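# Bridge three sticks over the blue disc using posts

## Task

Place all three sticks so that the line running along each stick's middle, from one end to the other, crosses above the blue disc painted on the table. When finished, no stick may be in contact with the table, every post must still be standing close to its original spot, and the arrangement must hold without any robot supporting it. Any number of the three arms may be used. At the end, every gripper must have released its stick and every arm must have moved away.

## Robot and tools

SETUP. Three identical i2rt Big YAM arms, named arm1, arm2 and arm3, are fixed to a table top. Each has six revolute joints, a two-finger gripper and a wrist camera. Two more cameras, cam_high and cam_low, are fixed in the room. All positions use one shared scene frame: origin on the floor, +z up, lengths in metres, headings in degrees counter-clockwise from +x. Approximate foot positions and facings: arm1 at x=+0.62 y=+0.00 z=+0.72 facing +180; arm2 at x=-0.31 y=+0.54 z=+0.72 facing -60; arm3 at x=-0.31 y=-0.54 z=+0.72 facing +60. The table surface is therefore at about z=0.72. The hand reaches roughly 1.0 m from the joint-1 axis. The 'hand' point is the midpoint between the fingertips; its z axis runs along the fingers and the fingers close along its y axis. With joints 1 and 6 at 0 and the hand held level and forward, the wrist camera rides on top of the hand, looking toward the fingertips.

TOOL execute_actions. Argument 'actions' is a list containing one action object or nothing at all (an empty list only returns state and images). The action object has optional keys arm1, arm2, arm3; each holds {"joints": {...}}. Inside 'joints', every value is an absolute target, not an offset, in that arm's own joint space. Names, units and allowed ranges (with the tolerance counted as reached): joint1_rad -2.879 to 2.879 (±0.045), rotates the whole arm about its foot, positive counter-clockwise seen from above, 0 points the arm along its foot's facing; joint2_rad 0 to 3.141 (±0.14), shoulder, 0 has the upper arm lying roughly level pointing backward, increasing lifts it up then forward; joint3_rad 0 to 3.019 (±0.09), elbow, 0 is fully folded, increasing opens it; joint4_rad -1.692 to 1.57 (±0.055), hand pitch, positive tips the fingers up; joint5_rad -1.57 to 1.57 (±0.03), hand yaw, positive toward the arm's right; joint6_rad -2.094 to 2.094 (±0.035), hand roll, positive clockwise when viewed from behind the hand; gripper_m 0 to 0.093 (±0.003), fingertip gap in metres (roughly 50 to 62 N per pad at most, less on some). You may list only some joints or some arms; all listed motions begin together and may finish at different moments. Omitted joints may keep pushing toward earlier targets. Any unknown key or out-of-range number rejects the whole call and nothing moves. Optional 'cameras': a list of names from arm1_cam_wrist, arm2_cam_wrist, arm3_cam_wrist, cam_high, cam_low, all; omitted, null or ["all"] gives every camera, [] gives none. Images come after motion ends, in the order given by the 'pictures' line.

TOOL wait: 'seconds' between 0 and 10; commands nothing new and returns the same as an empty action.

TOOL zoom_image: 'camera' (one of the five names) and 'region' [x0, y0, x1, y1] in pixels of that camera's most recent full image, top-left is (0,0), at most 504 by 504. Wrist images are 616x616 fisheye; cam_high and cam_low are 504x504.

TOOL finished_scene: 'scene' is the number of the current scene. It is final; the result reports success and may bring a new task.

READING RESULTS. joint_status tells how each commanded joint ended. 'off_target': stopped short and may still be pushing. 'contact_stop' or 'time_out': the old target is dropped and the joint holds where it is, except a timed-out joint may keep a target no further than 0.375, 0.375, 0.113, 0.225, 0.075, 0.3 rad (joints 1 to 6) from its position and continue pushing, listed under on_its_own; it will finish by itself if freed. Any action taking over 15 s times out. 'joint command not followed' (often with a 'cause:' line) means a safety check blocked that arm's joint targets, marked 'not_followed'; the gripper part still runs, and blocked targets may be retried on later actions until they become valid. Empty calls never show this line. on_its_own lists things not commanded this call; 'held at' is the held target, not the actual position. A joint carrying a load may sag. Tiny target changes may produce no motion. If a result reports a stop, later motion calls in that same reply are skipped.

HAZARDS. The arms do not stop on contact and can push very hard; to relieve a push, command a joint to its reported position. Sustained effort heats motors: MOTOR HOT appears from 85 °C, and at 100 °C an OVER-TEMPERATURE FAULT drops that arm and its gripper until cooled, with unreached keys reading 'limit_stop_at_motor_heat' (resend those targets afterward). Nothing reports arm-to-arm contact; a hard squeeze between robots ends the run, and the self/other collision check can be late and ignores fingers, gripper housings and wrist cameras. Joints move at different speeds, so the hand can sweep wide between postures. The robot keeps its last command while you think. Avoid dropping, slamming or letting sticks slip, knocking posts over, and pushing anything off the work area. Loose objects may occasionally get a small nudge from outside.

ORDER. Look first, grasp and carry each stick, lay it on the posts crossing over the disc, open the gripper, back away, confirm with cameras, then call finished_scene.

Each tool is called after "Request:" by a JSON object that holds its "name" and its "arguments", one argument or row to a line.

## Session

I'll start by looking at the current state of the scene.

Request:
{"name": "execute_actions", "arguments": {
  "actions": []
}}

Scene clock: 0.00 s.
Motor temperatures (°C, as the motors report them): arm1=[28 26 30 30 29 28] | arm2=[28 29 28 30 27 27] | arm3=[28 31 28 27 28 28]
arm1.joint_positions: joint1_rad=-0.338 joint2_rad=+0.578 joint3_rad=+1.381 joint4_rad=-1.541 joint5_rad=-0.038 joint6_rad=-0.032 gripper_m=+0.094
arm1.joint_status: not commanded
arm1.hand: x=+0.4350 y=+0.0447 z=+1.2360 quat_wxyz=(+0.058, -0.908, +0.116, +0.399) (m; scene frame)
arm2.joint_positions: joint1_rad=-0.043 joint2_rad=+0.483 joint3_rad=+1.426 joint4_rad=-1.346 joint5_rad=-0.246 joint6_rad=+0.210 gripper_m=+0.094
arm2.joint_status: not commanded
arm2.hand: x=-0.1983 y=+0.4025 z=+1.3982 quat_wxyz=(-0.537, -0.449, -0.702, +0.132) (m; scene frame)
arm3.joint_positions: joint1_rad=+0.013 joint2_rad=+0.515 joint3_rad=+1.405 joint4_rad=-1.523 joint5_rad=-0.221 joint6_rad=-0.233 gripper_m=+0.095
arm3.joint_status: not commanded
arm3.hand: x=-0.2594 y=-0.3742 z=+1.3278 quat_wxyz=(-0.367, +0.574, -0.680, -0.270) (m; scene frame)
pictures: arm1_cam_wrist, arm2_cam_wrist, arm3_cam_wrist, cam_high, cam_low
Images, in order (width x height): arm1_cam_wrist 616x616, arm2_cam_wrist 616x616, arm3_cam_wrist 616x616, cam_high 504x504, cam_low 504x504.

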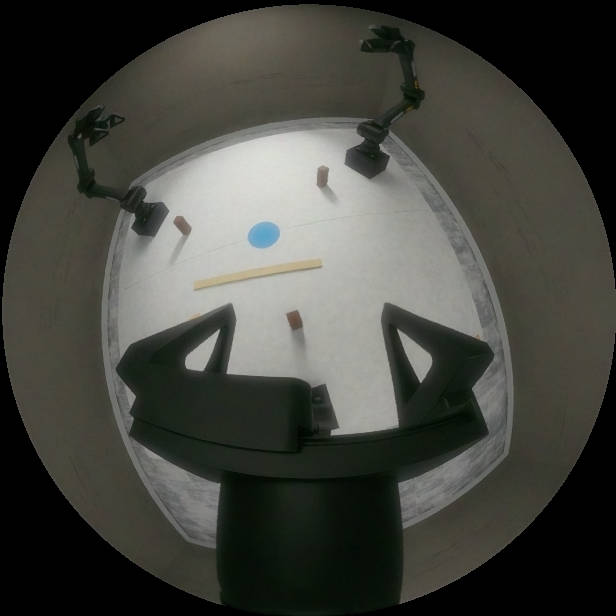

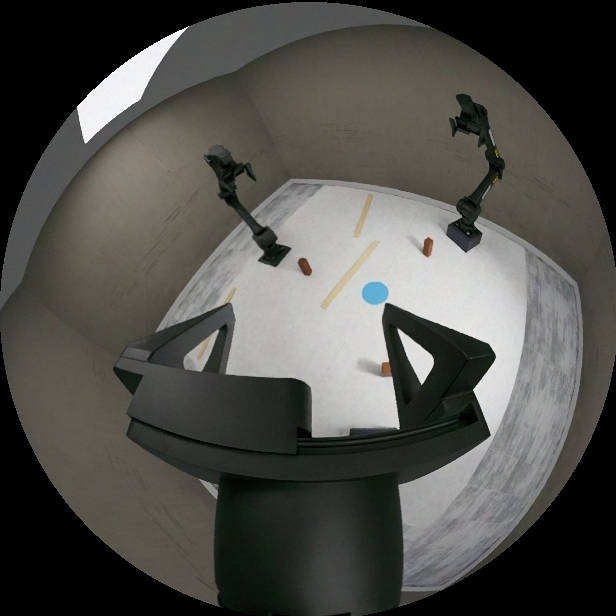

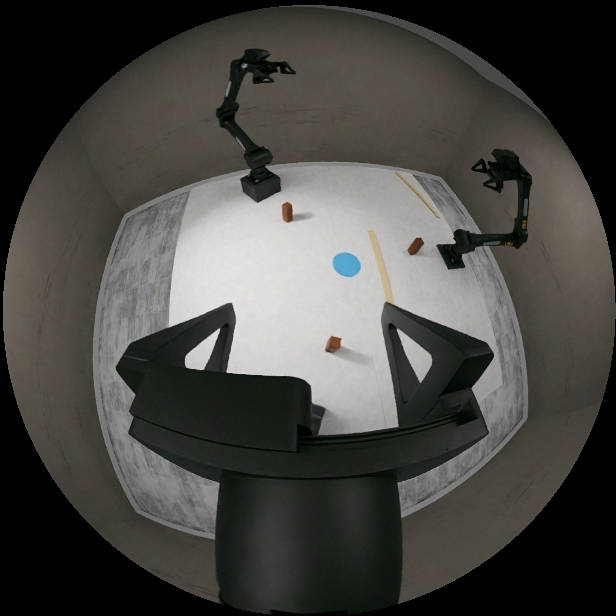

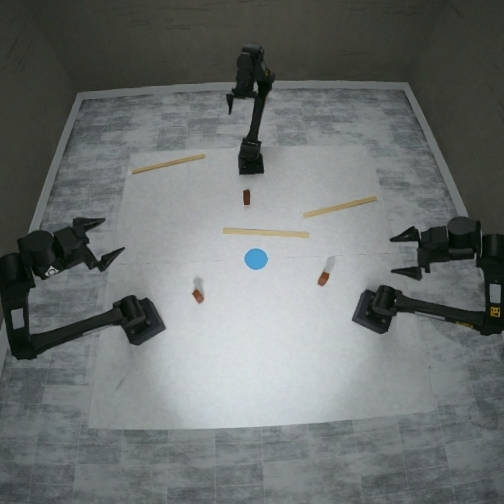

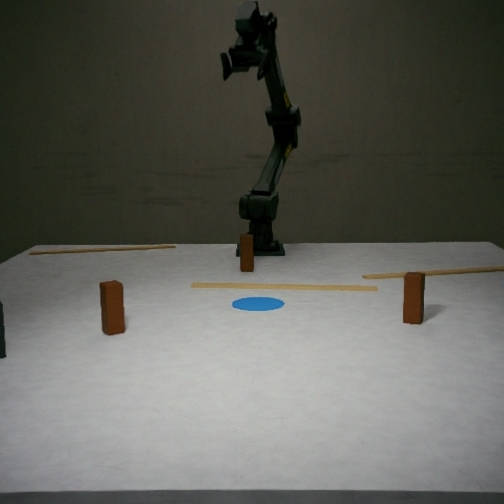

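Request:
{"name": "zoom_image", "arguments": {
  "camera": "cam_high",
  "region": [100, 130, 400, 350]
}}

Request:
{"name": "zoom_image", "arguments": {
  "camera": "cam_low",
  "region": [0, 200, 504, 360]
}}

Region (100, 130, 400, 350) of cam_high's 504x504 image, scaled by 1.680, with more detail than that image has; it fills the top 370 rows of this view, and the rest is white.

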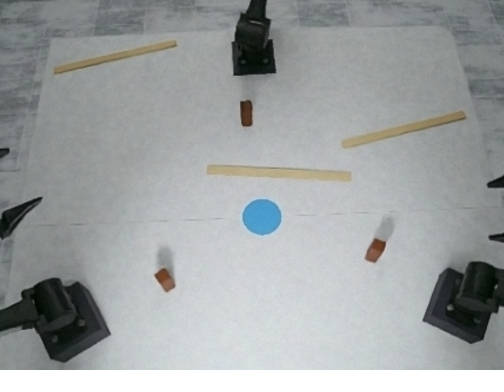

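Region (0, 200, 504, 360) of cam_low's 504x504 image, scaled by 1.000; it fills the top 160 rows of this view, and the rest is white.

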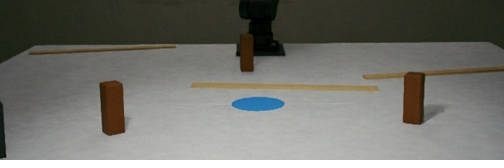

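Request:
{"name": "execute_actions", "arguments": {
  "actions": [
    {"arm1": {"joints": {"joint1_rad": -1.5, "joint2_rad": 1.4, "joint3_rad": 1.4, "joint4_rad": -1.57, "joint5_rad": 0, "joint6_rad": 0}}, "arm2": {"joints": {"joint1_rad": 0.15, "joint2_rad": 1.6, "joint3_rad": 1.6, "joint4_rad": -1.57, "joint5_rad": 0, "joint6_rad": 0}}, "arm3": {"joints": {"joint1_rad": -0.95, "joint2_rad": 1.6, "joint3_rad": 1.4, "joint4_rad": -1.37, "joint5_rad": 0, "joint6_rad": 0}}}
  ]
}}

Scene clock: 31.40 s.
Motor temperatures (°C, as the motors report them): arm1=[28 26 35 31 29 28] | arm2=[28 29 33 30 27 27] | arm3=[28 31 32 27 28 28]
arm1.joint_positions: joint1_rad=-1.500 joint2_rad=+1.408 joint3_rad=+1.381 joint4_rad=-1.558 joint5_rad=+0.000 joint6_rad=-0.010 gripper_m=+0.094
arm1.joint_status: all done
arm1.hand: x=+0.5787 y=+0.4003 z=+0.9972 quat_wxyz=(+0.003, -0.745, +0.667, -0.003) (m; scene frame)
arm2.joint_positions: joint1_rad=+0.146 joint2_rad=+1.603 joint3_rad=+1.590 joint4_rad=-1.560 joint5_rad=-0.003 joint6_rad=+0.013 gripper_m=+0.094
arm2.joint_status: all done
arm2.hand: x=-0.0083 y=+0.1561 z=+1.0698 quat_wxyz=(+0.003, -0.438, -0.899, -0.009) (m; scene frame)
arm3.joint_positions: joint1_rad=-0.958 joint2_rad=+1.611 joint3_rad=+1.387 joint4_rad=-1.376 joint5_rad=-0.002 joint6_rad=-0.010 gripper_m=+0.095
arm3.joint_status: all done
arm3.hand: x=+0.1596 y=-0.4940 z=+0.9709 quat_wxyz=(+0.019, +0.049, -0.999, +0.003) (m; scene frame)
pictures: arm1_cam_wrist, arm2_cam_wrist, arm3_cam_wrist, cam_high, cam_low
Images, in order (width x height): arm1_cam_wrist 616x616, arm2_cam_wrist 616x616, arm3_cam_wrist 616x616, cam_high 504x504, cam_low 504x504.

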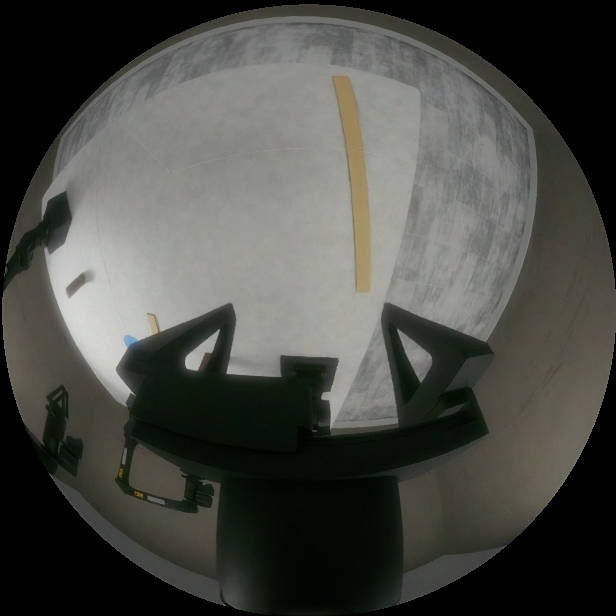

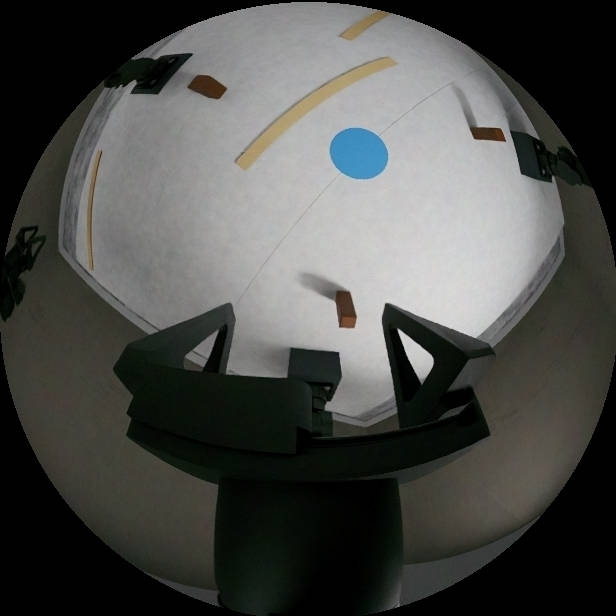

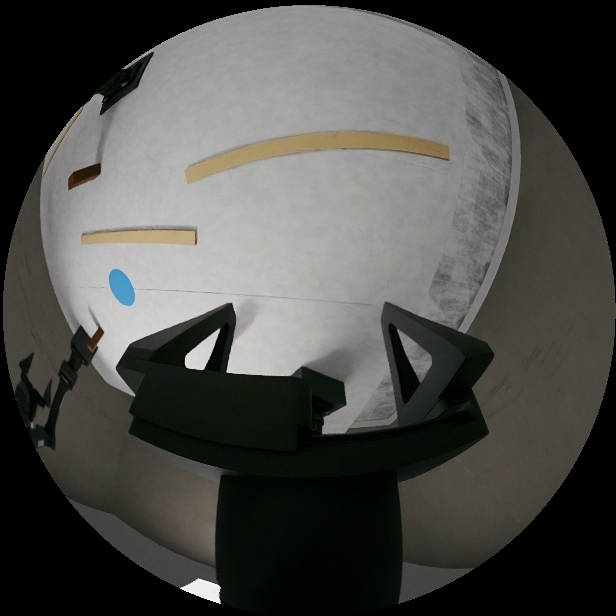

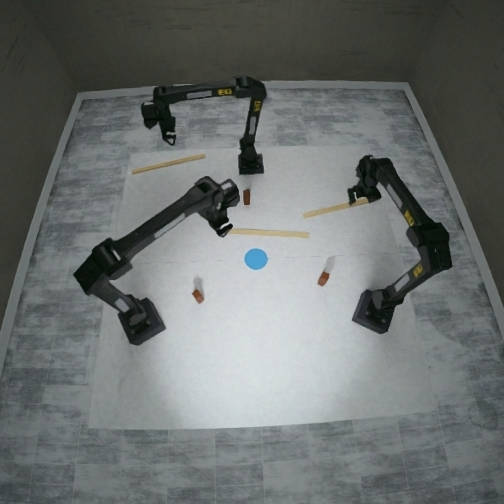

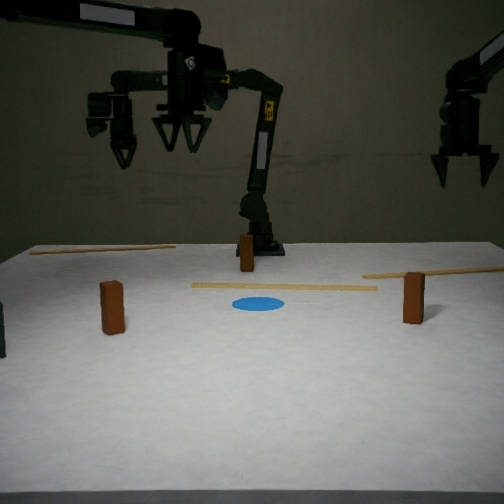

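Request:
{"name": "execute_actions", "arguments": {
  "actions": [
    {"arm1": {"joints": {"joint4_rad": -1.0}}, "arm2": {"joints": {"joint3_rad": 2.1}}, "arm3": {"joints": {"joint2_rad": 1.2}}}
  ],
  "cameras": ["arm1_cam_wrist", "arm2_cam_wrist", "arm3_cam_wrist"]
}}

Scene clock: 36.03 s.
Motor temperatures (°C, as the motors report them): arm1=[28 26 36 31 29 28] | arm2=[28 30 34 30 27 27] | arm3=[28 31 32 27 28 28]
arm1.joint_positions: joint1_rad=-1.500 joint2_rad=+1.408 joint3_rad=+1.381 joint4_rad=-1.022 joint5_rad=+0.000 joint6_rad=-0.010 gripper_m=+0.094
arm1.joint_status: all done
arm1.hand: x=+0.5660 y=+0.5251 z=+1.0314 quat_wxyz=(+0.181, -0.719, +0.643, +0.192) (m; scene frame)
arm2.joint_positions: joint1_rad=+0.146 joint2_rad=+1.594 joint3_rad=+2.052 joint4_rad=-1.565 joint5_rad=-0.003 joint6_rad=+0.013 gripper_m=+0.094
arm2.joint_status: all done
arm2.hand: x=+0.0335 y=+0.1002 z=+1.2692 quat_wxyz=(-0.206, -0.428, -0.875, +0.089) (m; scene frame)
arm3.joint_positions: joint1_rad=-0.958 joint2_rad=+1.206 joint3_rad=+1.387 joint4_rad=-1.376 joint5_rad=-0.002 joint6_rad=-0.010 gripper_m=+0.095
arm3.joint_status: all done
arm3.hand: x=+0.1072 y=-0.4975 z=+1.1442 quat_wxyz=(-0.182, +0.049, -0.982, -0.005) (m; scene frame)
pictures: arm1_cam_wrist, arm2_cam_wrist, arm3_cam_wrist
Images, in order (width x height): arm1_cam_wrist 616x616, arm2_cam_wrist 616x616, arm3_cam_wrist 616x616.

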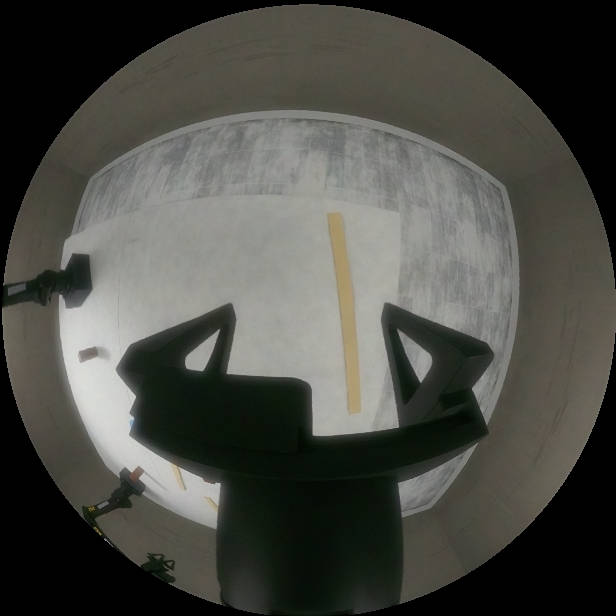

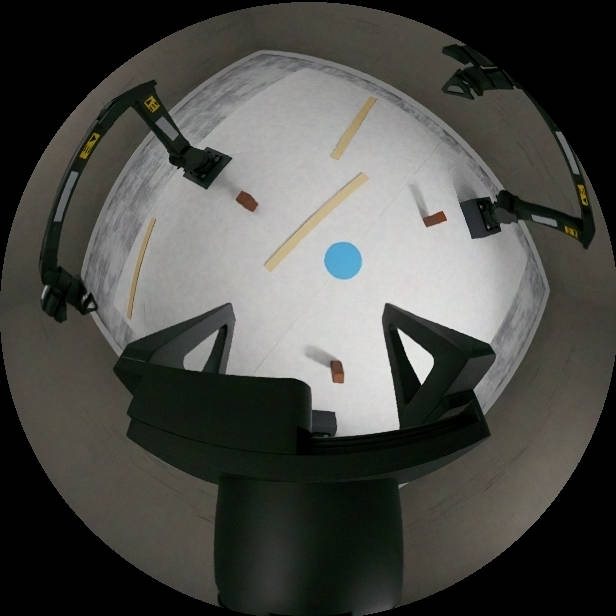

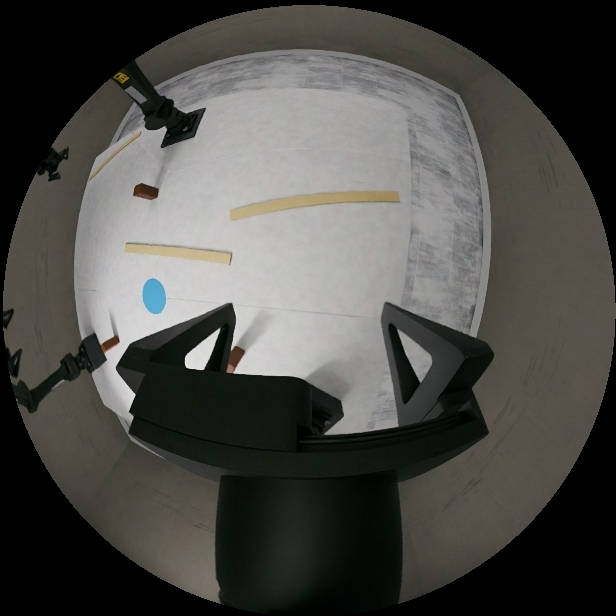

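Request:
{"name": "zoom_image", "arguments": {
  "camera": "arm2_cam_wrist",
  "region": [180, 80, 520, 420]
}}

Region (180, 80, 520, 420) of arm2_cam_wrist's 616x616 image, scaled by 1.482, with more detail than that image has.

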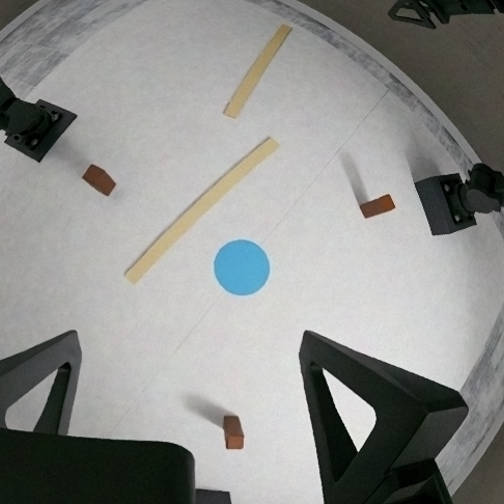

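Request:
{"name": "zoom_image", "arguments": {
  "camera": "arm2_cam_wrist",
  "region": [216, 170, 276, 230]
}}

Request:
{"name": "zoom_image", "arguments": {
  "camera": "arm2_cam_wrist",
  "region": [405, 190, 465, 250]
}}

Request:
{"name": "zoom_image", "arguments": {
  "camera": "arm2_cam_wrist",
  "region": [306, 340, 366, 400]
}}

Region (216, 170, 276, 230) of arm2_cam_wrist's 616x616 image, scaled by 8.400, with more detail than that image has.

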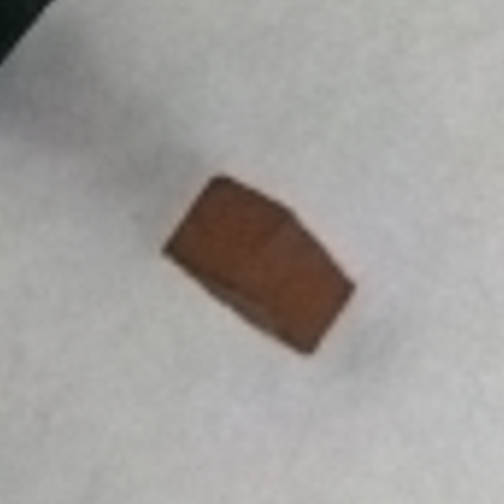

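Region (405, 190, 465, 250) of arm2_cam_wrist's 616x616 image, scaled by 8.400, with more detail than that image has.

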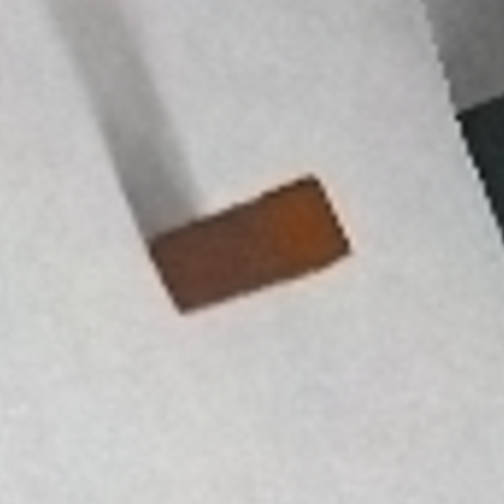

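Region (306, 340, 366, 400) of arm2_cam_wrist's 616x616 image, scaled by 8.400, with more detail than that image has.

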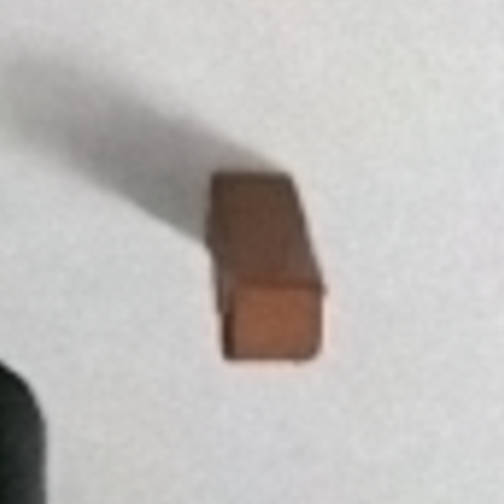

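Request:
{"name": "execute_actions", "arguments": {
  "actions": [
    {"arm1": {"joints": {"joint1_rad": -1.683, "joint2_rad": 1.665, "joint3_rad": 1.14, "joint4_rad": -1.052, "joint5_rad": 0, "joint6_rad": -0.31}}, "arm2": {"joints": {"joint1_rad": 0.147, "joint2_rad": 2.43, "joint3_rad": 2.215, "joint4_rad": -1.326, "joint5_rad": 0, "joint6_rad": 0.79}}, "arm3": {"joints": {"joint1_rad": -0.938, "joint2_rad": 2.06, "joint3_rad": 1.575, "joint4_rad": -1.06, "joint5_rad": 0, "joint6_rad": 1.44}}}
  ]
}}

Scene clock: 111.17 s.
Motor temperatures (°C, as the motors report them): arm1=[28 28 40 31 29 28] | arm2=[28 33 42 30 27 27] | arm3=[28 32 36 27 28 28]
arm1.joint_positions: joint1_rad=-1.694 joint2_rad=+1.663 joint3_rad=+1.114 joint4_rad=-1.045 joint5_rad=+0.002 joint6_rad=-0.298 gripper_m=+0.094
arm1.joint_status: all done
arm1.hand: x=+0.6626 y=+0.4415 z=+0.7956 quat_wxyz=(-0.002, -0.775, +0.632, -0.005) (m; scene frame)
arm2.joint_positions: joint1_rad=+0.146 joint2_rad=+2.441 joint3_rad=+2.190 joint4_rad=-1.328 joint5_rad=-0.003 joint6_rad=+0.777 gripper_m=+0.094
arm2.joint_status: all done
arm2.hand: x=+0.1425 y=-0.0264 z=+0.7930 quat_wxyz=(+0.009, -0.742, -0.671, -0.008) (m; scene frame)
arm3.joint_positions: joint1_rad=-0.945 joint2_rad=+2.072 joint3_rad=+1.552 joint4_rad=-1.071 joint5_rad=-0.002 joint6_rad=+1.429 gripper_m=+0.095
arm3.joint_status: all done
arm3.hand: x=+0.2768 y=-0.4772 z=+0.7883 quat_wxyz=(+0.009, -0.616, -0.788, +0.012) (m; scene frame)
pictures: arm1_cam_wrist, arm2_cam_wrist, arm3_cam_wrist, cam_high, cam_low
Images, in order (width x height): arm1_cam_wrist 616x616, arm2_cam_wrist 616x616, arm3_cam_wrist 616x616, cam_high 504x504, cam_low 504x504.

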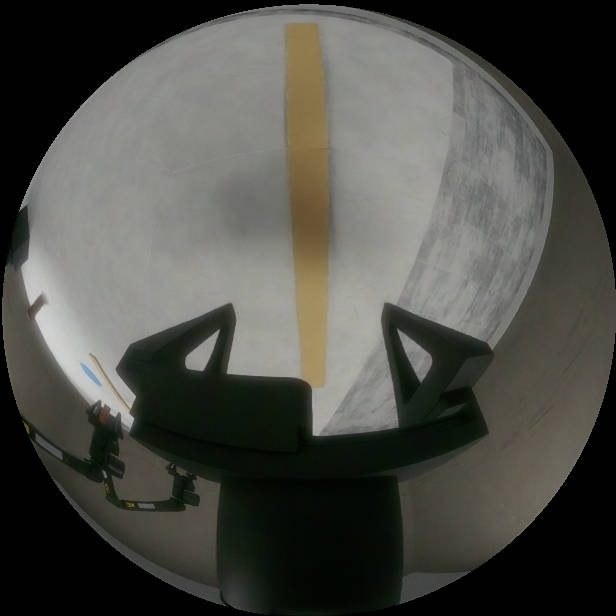

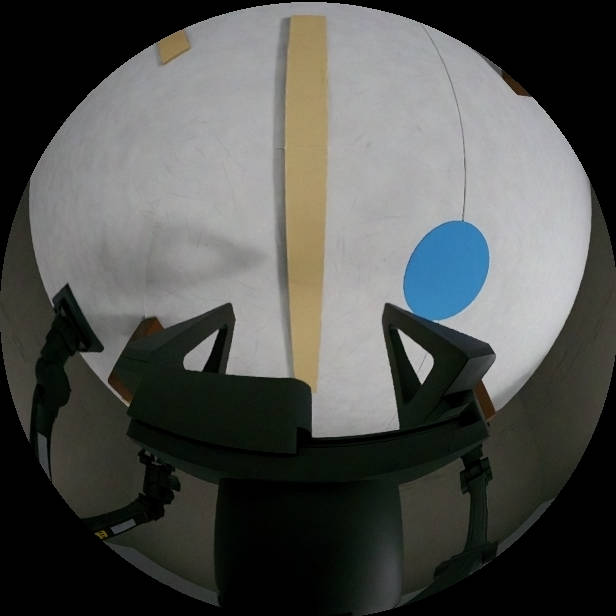

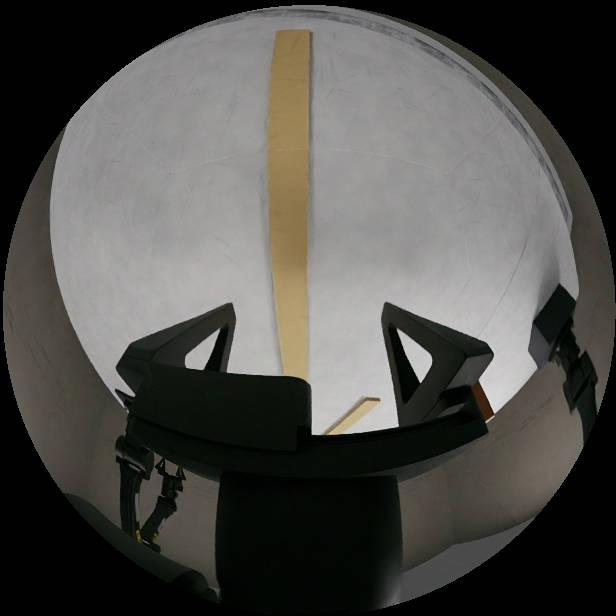

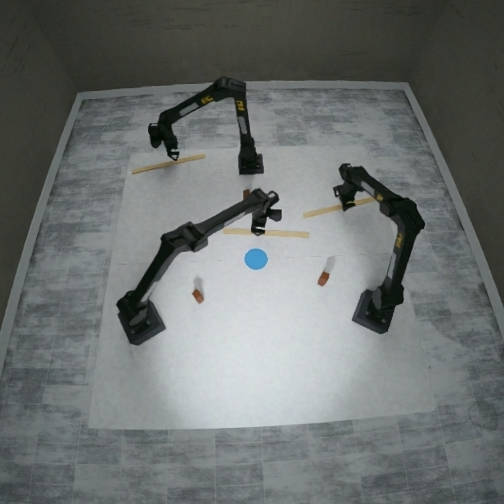

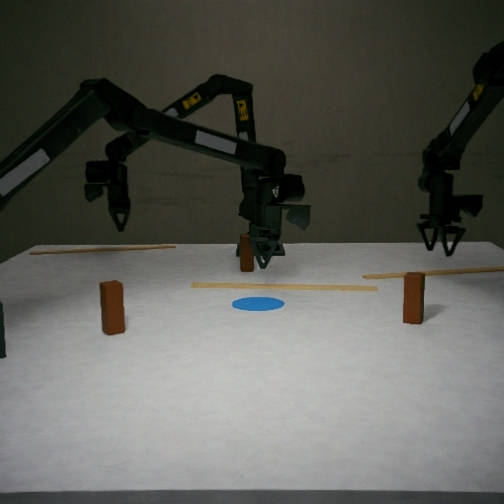

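Request:
{"name": "zoom_image", "arguments": {
  "camera": "cam_low",
  "region": [180, 220, 400, 320]
}}

Region (180, 220, 400, 320) of cam_low's 504x504 image, scaled by 2.291, with more detail than that image has; it fills the top 229 rows of this view, and the rest is white.

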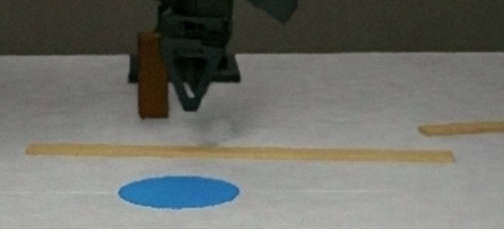

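Request:
{"name": "execute_actions", "arguments": {
  "actions": [
    {"arm1": {"joints": {"joint2_rad": 1.753, "joint3_rad": 1.103, "joint4_rad": -0.902, "joint6_rad": -0.335, "gripper_m": 0.06}}, "arm2": {"joints": {"joint2_rad": 2.466, "joint3_rad": 2.151, "joint4_rad": -1.203, "gripper_m": 0.06}}, "arm3": {"joints": {"joint2_rad": 2.137, "joint3_rad": 1.579, "joint4_rad": -0.96, "gripper_m": 0.06}}}
  ],
  "cameras": ["arm1_cam_wrist", "arm2_cam_wrist", "arm3_cam_wrist", "cam_low"]
}}

Scene clock: 133.50 s.
Motor temperatures (°C, as the motors report them): arm1=[28 28 39 31 29 28] | arm2=[28 38 41 30 27 27] | arm3=[28 34 36 27 28 28]
arm1.joint_positions: joint1_rad=-1.694 joint2_rad=+1.764 joint3_rad=+1.106 joint4_rad=-0.919 joint5_rad=+0.002 joint6_rad=-0.323 gripper_m=+0.060
arm1.joint_status: all done
arm1.hand: x=+0.6645 y=+0.4595 z=+0.7491 quat_wxyz=(+0.005, -0.783, +0.622, -0.001) (m; scene frame)
arm2.joint_positions: joint1_rad=+0.146 joint2_rad=+2.445 joint3_rad=+2.162 joint4_rad=-1.215 joint5_rad=-0.003 joint6_rad=+0.778 gripper_m=+0.060
arm2.joint_status: all done
arm2.hand: x=+0.1535 y=-0.0399 z=+0.7802 quat_wxyz=(-0.031, -0.742, -0.670, -0.006) (m; scene frame)
arm3.joint_positions: joint1_rad=-0.945 joint2_rad=+2.146 joint3_rad=+1.552 joint4_rad=-0.975 joint5_rad=-0.002 joint6_rad=+1.430 gripper_m=+0.060
arm3.joint_status: all done
arm3.hand: x=+0.2882 y=-0.4763 z=+0.7457 quat_wxyz=(+0.001, -0.616, -0.788, +0.004) (m; scene frame)
pictures: arm1_cam_wrist, arm2_cam_wrist, arm3_cam_wrist, cam_low
Images, in order (width x height): arm1_cam_wrist 616x616, arm2_cam_wrist 616x616, arm3_cam_wrist 616x616, cam_low 504x504.

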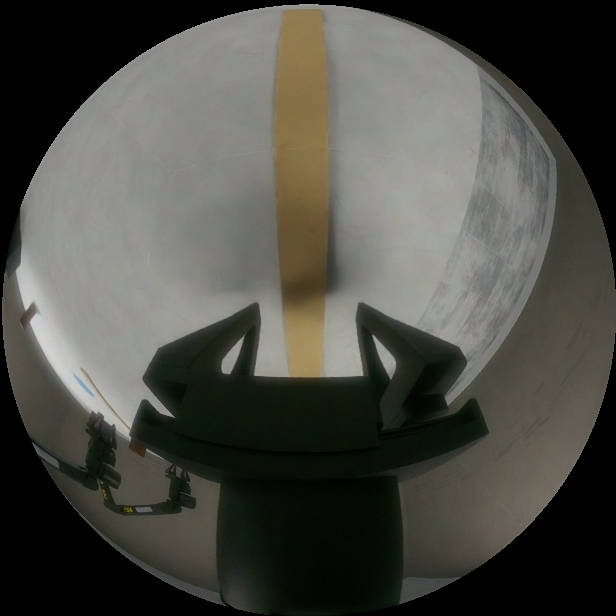

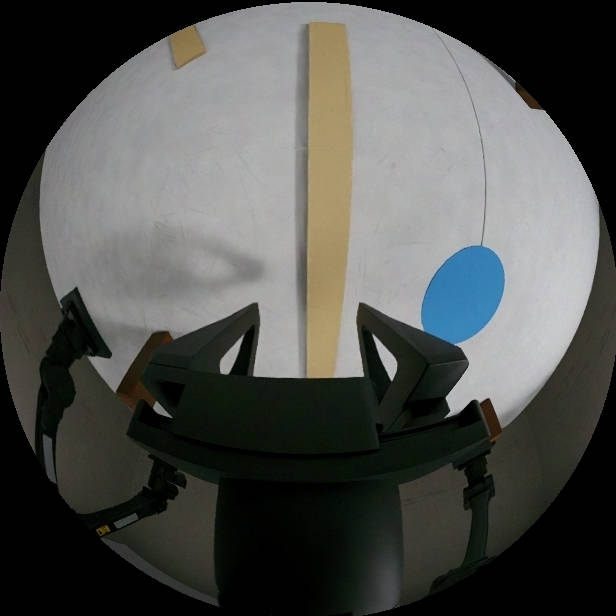

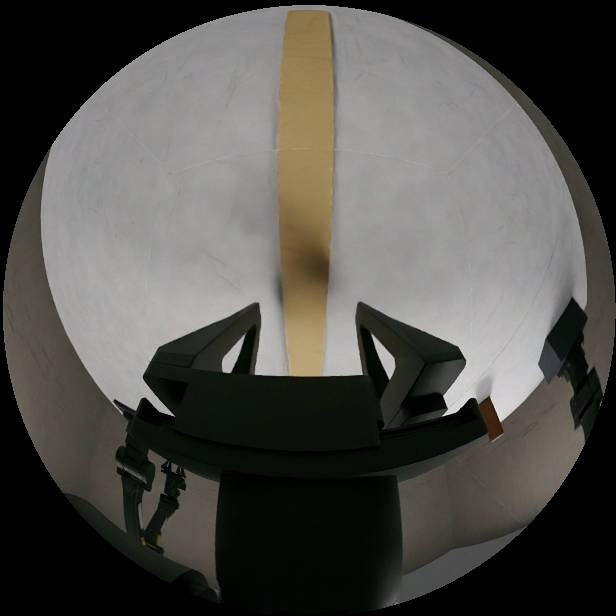

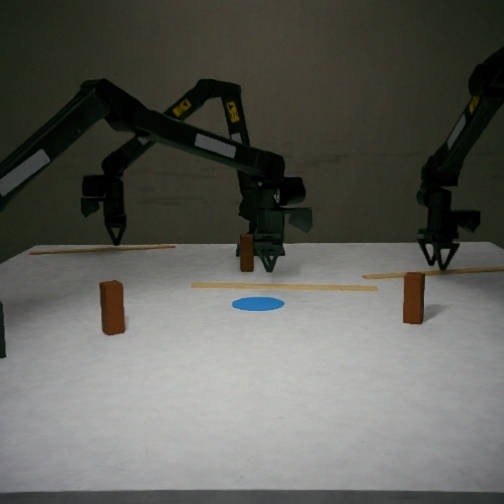

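Request:
{"name": "execute_actions", "arguments": {
  "actions": [],
  "cameras": []
}}

Scene clock: 136.50 s.
Motor temperatures (°C, as the motors report them): arm1=[28 29 38 31 29 28] | arm2=[28 38 40 30 27 27] | arm3=[28 34 36 27 28 28]
arm1.joint_positions: joint1_rad=-1.694 joint2_rad=+1.764 joint3_rad=+1.106 joint4_rad=-0.919 joint5_rad=+0.002 joint6_rad=-0.323 gripper_m=+0.060
arm1.joint_status: all done
arm1.hand: x=+0.6645 y=+0.4595 z=+0.7491 quat_wxyz=(+0.005, -0.783, +0.622, -0.001) (m; scene frame)
arm2.joint_positions: joint1_rad=+0.146 joint2_rad=+2.445 joint3_rad=+2.162 joint4_rad=-1.215 joint5_rad=-0.003 joint6_rad=+0.778 gripper_m=+0.060
arm2.joint_status: all done
arm2.hand: x=+0.1535 y=-0.0399 z=+0.7802 quat_wxyz=(-0.031, -0.742, -0.670, -0.006) (m; scene frame)
arm3.joint_positions: joint1_rad=-0.945 joint2_rad=+2.146 joint3_rad=+1.552 joint4_rad=-0.975 joint5_rad=-0.002 joint6_rad=+1.430 gripper_m=+0.060
arm3.joint_status: all done
arm3.hand: x=+0.2882 y=-0.4763 z=+0.7457 quat_wxyz=(+0.001, -0.616, -0.788, +0.004) (m; scene frame)
pictures: none
No camera images: the call's "cameras" was empty. Leave "cameras" out to get every camera's image.

Request:
{"name": "execute_actions", "arguments": {
  "actions": [
    {"arm1": {"joints": {"joint2_rad": 1.805, "joint3_rad": 1.05, "joint4_rad": -0.828}}, "arm2": {"joints": {"joint2_rad": 2.495, "joint3_rad": 2.115, "joint4_rad": -1.185, "gripper_m": 0.07}}, "arm3": {"joints": {"joint2_rad": 2.2, "joint4_rad": -0.918}}}
  ],
  "cameras": ["arm1_cam_wrist", "arm2_cam_wrist", "arm3_cam_wrist", "cam_low"]
}}

Scene clock: 145.10 s.
Motor temperatures (°C, as the motors report them): arm1=[28 29 37 31 29 28] | arm2=[28 39 39 30 27 27] | arm3=[28 35 36 27 28 28]
arm1.joint_positions: joint1_rad=-1.694 joint2_rad=+1.781 joint3_rad=+1.066 joint4_rad=-0.846 joint5_rad=+0.000 joint6_rad=-0.324 gripper_m=+0.060
arm1.joint_status: all done
arm1.hand: x=+0.6638 y=+0.4561 z=+0.7299 quat_wxyz=(+0.011, -0.783, +0.621, +0.005) (m; scene frame)
arm2.joint_positions: joint1_rad=+0.146 joint2_rad=+2.482 joint3_rad=+2.123 joint4_rad=-1.196 joint5_rad=-0.003 joint6_rad=+0.778 gripper_m=+0.070
arm2.joint_status: all done
arm2.hand: x=+0.1433 y=-0.0264 z=+0.7399 quat_wxyz=(-0.003, -0.742, -0.670, -0.007) (m; scene frame)
arm3.joint_positions: joint1_rad=-0.945 joint2_rad=+2.176 joint3_rad=+1.557 joint4_rad=-0.930 joint5_rad=-0.002 joint6_rad=+1.430 gripper_m=+0.060
arm3.joint_status: all done
arm3.hand: x=+0.2955 y=-0.4756 z=+0.7294 quat_wxyz=(-0.006, -0.616, -0.787, -0.002) (m; scene frame)
pictures: arm1_cam_wrist, arm2_cam_wrist, arm3_cam_wrist, cam_low
Images, in order (width x height): arm1_cam_wrist 616x616, arm2_cam_wrist 616x616, arm3_cam_wrist 616x616, cam_low 504x504.

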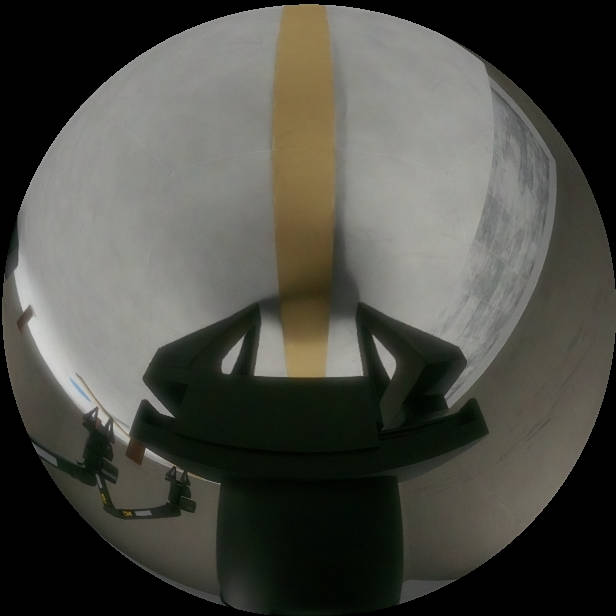

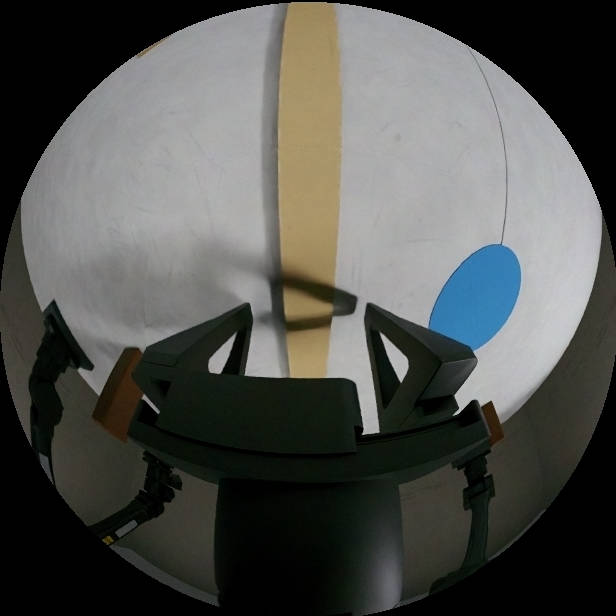

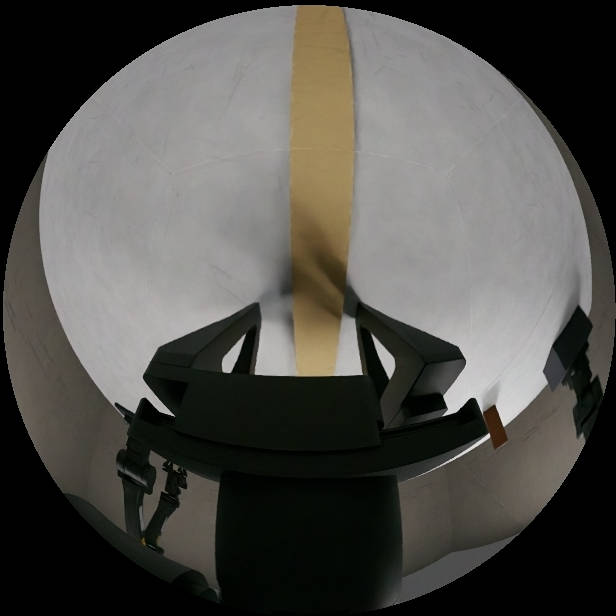

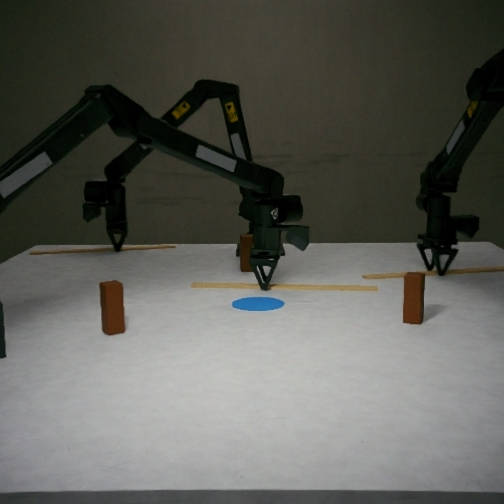

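Request:
{"name": "execute_actions", "arguments": {
  "actions": [
    {"arm1": {"joints": {"joint2_rad": 1.815, "gripper_m": 0.0}}, "arm2": {"joints": {"joint2_rad": 2.515, "gripper_m": 0.05}}, "arm3": {"joints": {"joint2_rad": 2.205, "gripper_m": 0.0}}}
  ],
  "cameras": ["arm1_cam_wrist", "arm2_cam_wrist", "arm3_cam_wrist"]
}}

Scene clock: 148.07 s.
Motor temperatures (°C, as the motors report them): arm1=[28 29 37 31 29 28] | arm2=[28 39 39 30 27 27] | arm3=[28 35 36 27 28 28]
arm1.joint_positions: joint1_rad=-1.691 joint2_rad=+1.782 joint3_rad=+1.066 joint4_rad=-0.843 joint5_rad=-0.003 joint6_rad=-0.325 gripper_m=+0.027
arm1.joint_status: gripper_m off_target (ended at +0.027, target +0.000); the others done
arm1.hand: x=+0.6618 y=+0.4569 z=+0.7295 quat_wxyz=(+0.012, -0.785, +0.620, +0.006) (m; scene frame)
arm2.joint_positions: joint1_rad=+0.146 joint2_rad=+2.488 joint3_rad=+2.123 joint4_rad=-1.196 joint5_rad=-0.002 joint6_rad=+0.778 gripper_m=+0.050
arm2.joint_status: all done
arm2.hand: x=+0.1426 y=-0.0255 z=+0.7354 quat_wxyz=(+0.000, -0.742, -0.670, -0.007) (m; scene frame)
arm3.joint_positions: joint1_rad=-0.945 joint2_rad=+2.177 joint3_rad=+1.557 joint4_rad=-0.929 joint5_rad=-0.002 joint6_rad=+1.431 gripper_m=+0.027
arm3.joint_status: gripper_m off_target (ended at +0.027, target +0.000); the others done
arm3.hand: x=+0.2957 y=-0.4756 z=+0.7290 quat_wxyz=(-0.006, -0.617, -0.787, -0.003) (m; scene frame)
pictures: arm1_cam_wrist, arm2_cam_wrist, arm3_cam_wrist
Images, in order (width x height): arm1_cam_wrist 616x616, arm2_cam_wrist 616x616, arm3_cam_wrist 616x616.

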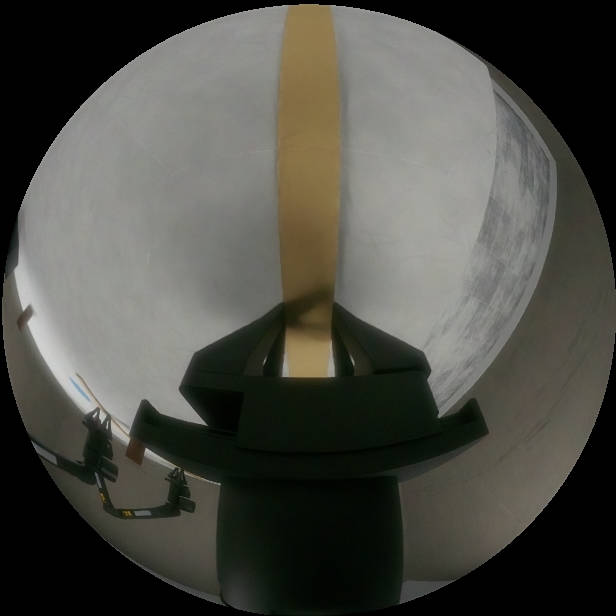

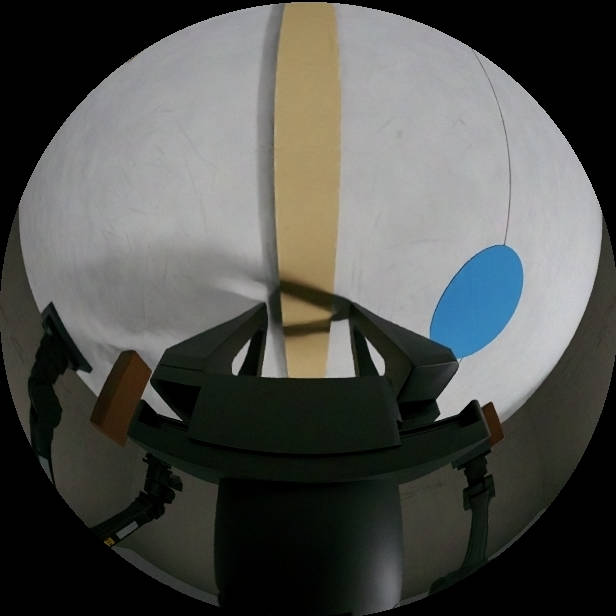

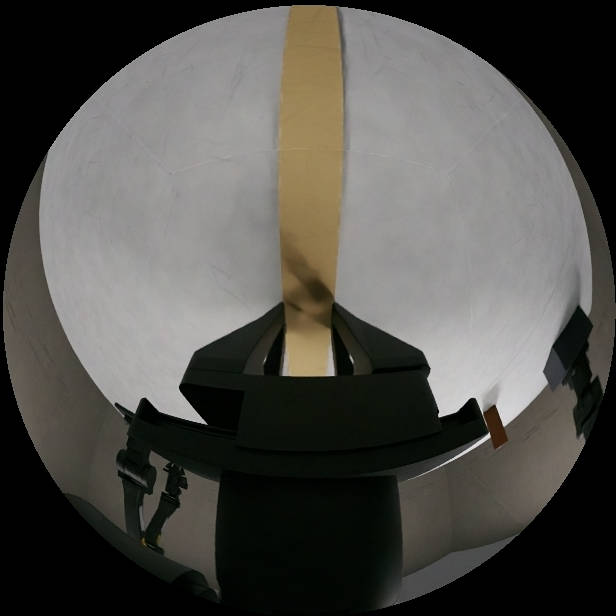

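Request:
{"name": "execute_actions", "arguments": {
  "actions": [
    {"arm1": {"joints": {"joint2_rad": 1.67, "joint4_rad": -0.96}}, "arm2": {"joints": {"joint2_rad": 2.52, "gripper_m": 0.0}}, "arm3": {"joints": {"joint2_rad": 2.08, "joint4_rad": -1.03}}}
  ]
}}

Scene clock: 150.43 s.
Motor temperatures (°C, as the motors report them): arm1=[28 29 37 31 29 28] | arm2=[28 39 38 30 27 27] | arm3=[28 35 36 27 28 28]
arm1.joint_positions: joint1_rad=-1.691 joint2_rad=+1.666 joint3_rad=+1.049 joint4_rad=-0.947 joint5_rad=-0.002 joint6_rad=-0.325 gripper_m=+0.027
arm1.joint_status: all done
arm1.hand: x=+0.6599 y=+0.4361 z=+0.7732 quat_wxyz=(+0.010, -0.785, +0.620, +0.004) (m; scene frame)
arm2.joint_positions: joint1_rad=+0.146 joint2_rad=+2.489 joint3_rad=+2.123 joint4_rad=-1.195 joint5_rad=-0.002 joint6_rad=+0.778 gripper_m=+0.026
arm2.joint_status: gripper_m off_target (ended at +0.026, target +0.000); the others done
arm2.hand: x=+0.1426 y=-0.0257 z=+0.7351 quat_wxyz=(+0.000, -0.742, -0.670, -0.007) (m; scene frame)
arm3.joint_positions: joint1_rad=-0.945 joint2_rad=+2.082 joint3_rad=+1.557 joint4_rad=-1.017 joint5_rad=-0.002 joint6_rad=+1.431 gripper_m=+0.027
arm3.joint_status: all done
arm3.hand: x=+0.2907 y=-0.4758 z=+0.7843 quat_wxyz=(-0.009, -0.617, -0.787, -0.005) (m; scene frame)
pictures: arm1_cam_wrist, arm2_cam_wrist, arm3_cam_wrist, cam_high, cam_low
Images, in order (width x height): arm1_cam_wrist 616x616, arm2_cam_wrist 616x616, arm3_cam_wrist 616x616, cam_high 504x504, cam_low 504x504.

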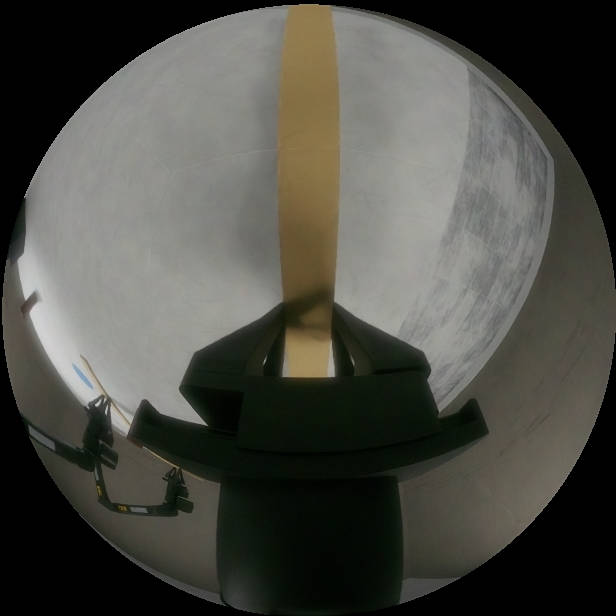

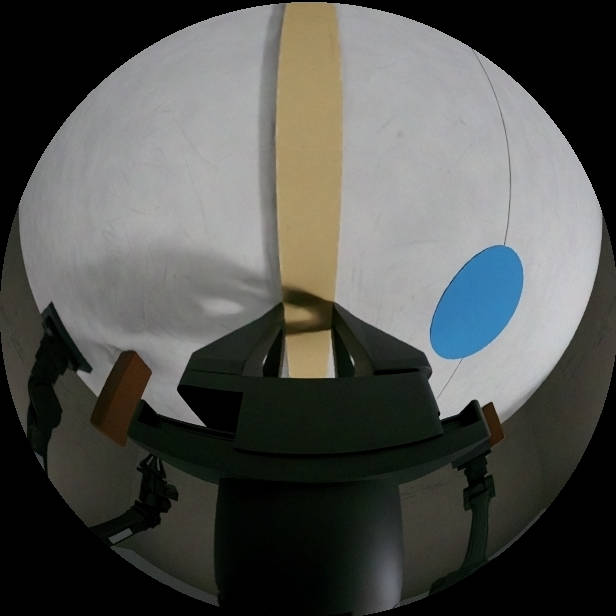

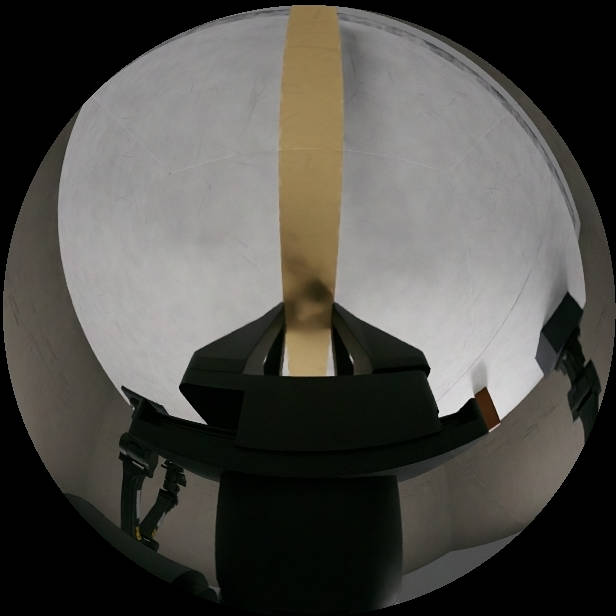

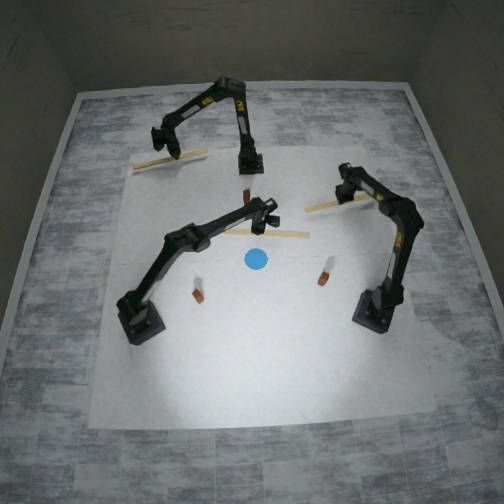

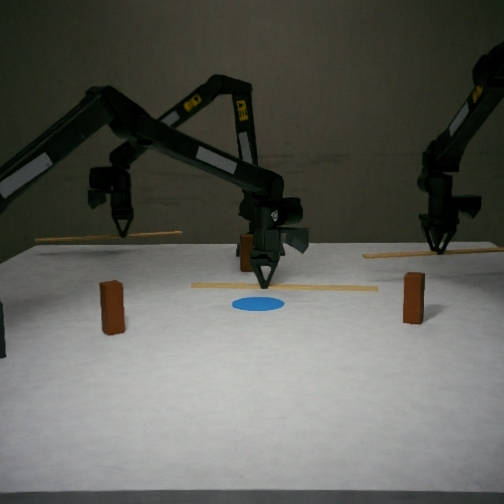

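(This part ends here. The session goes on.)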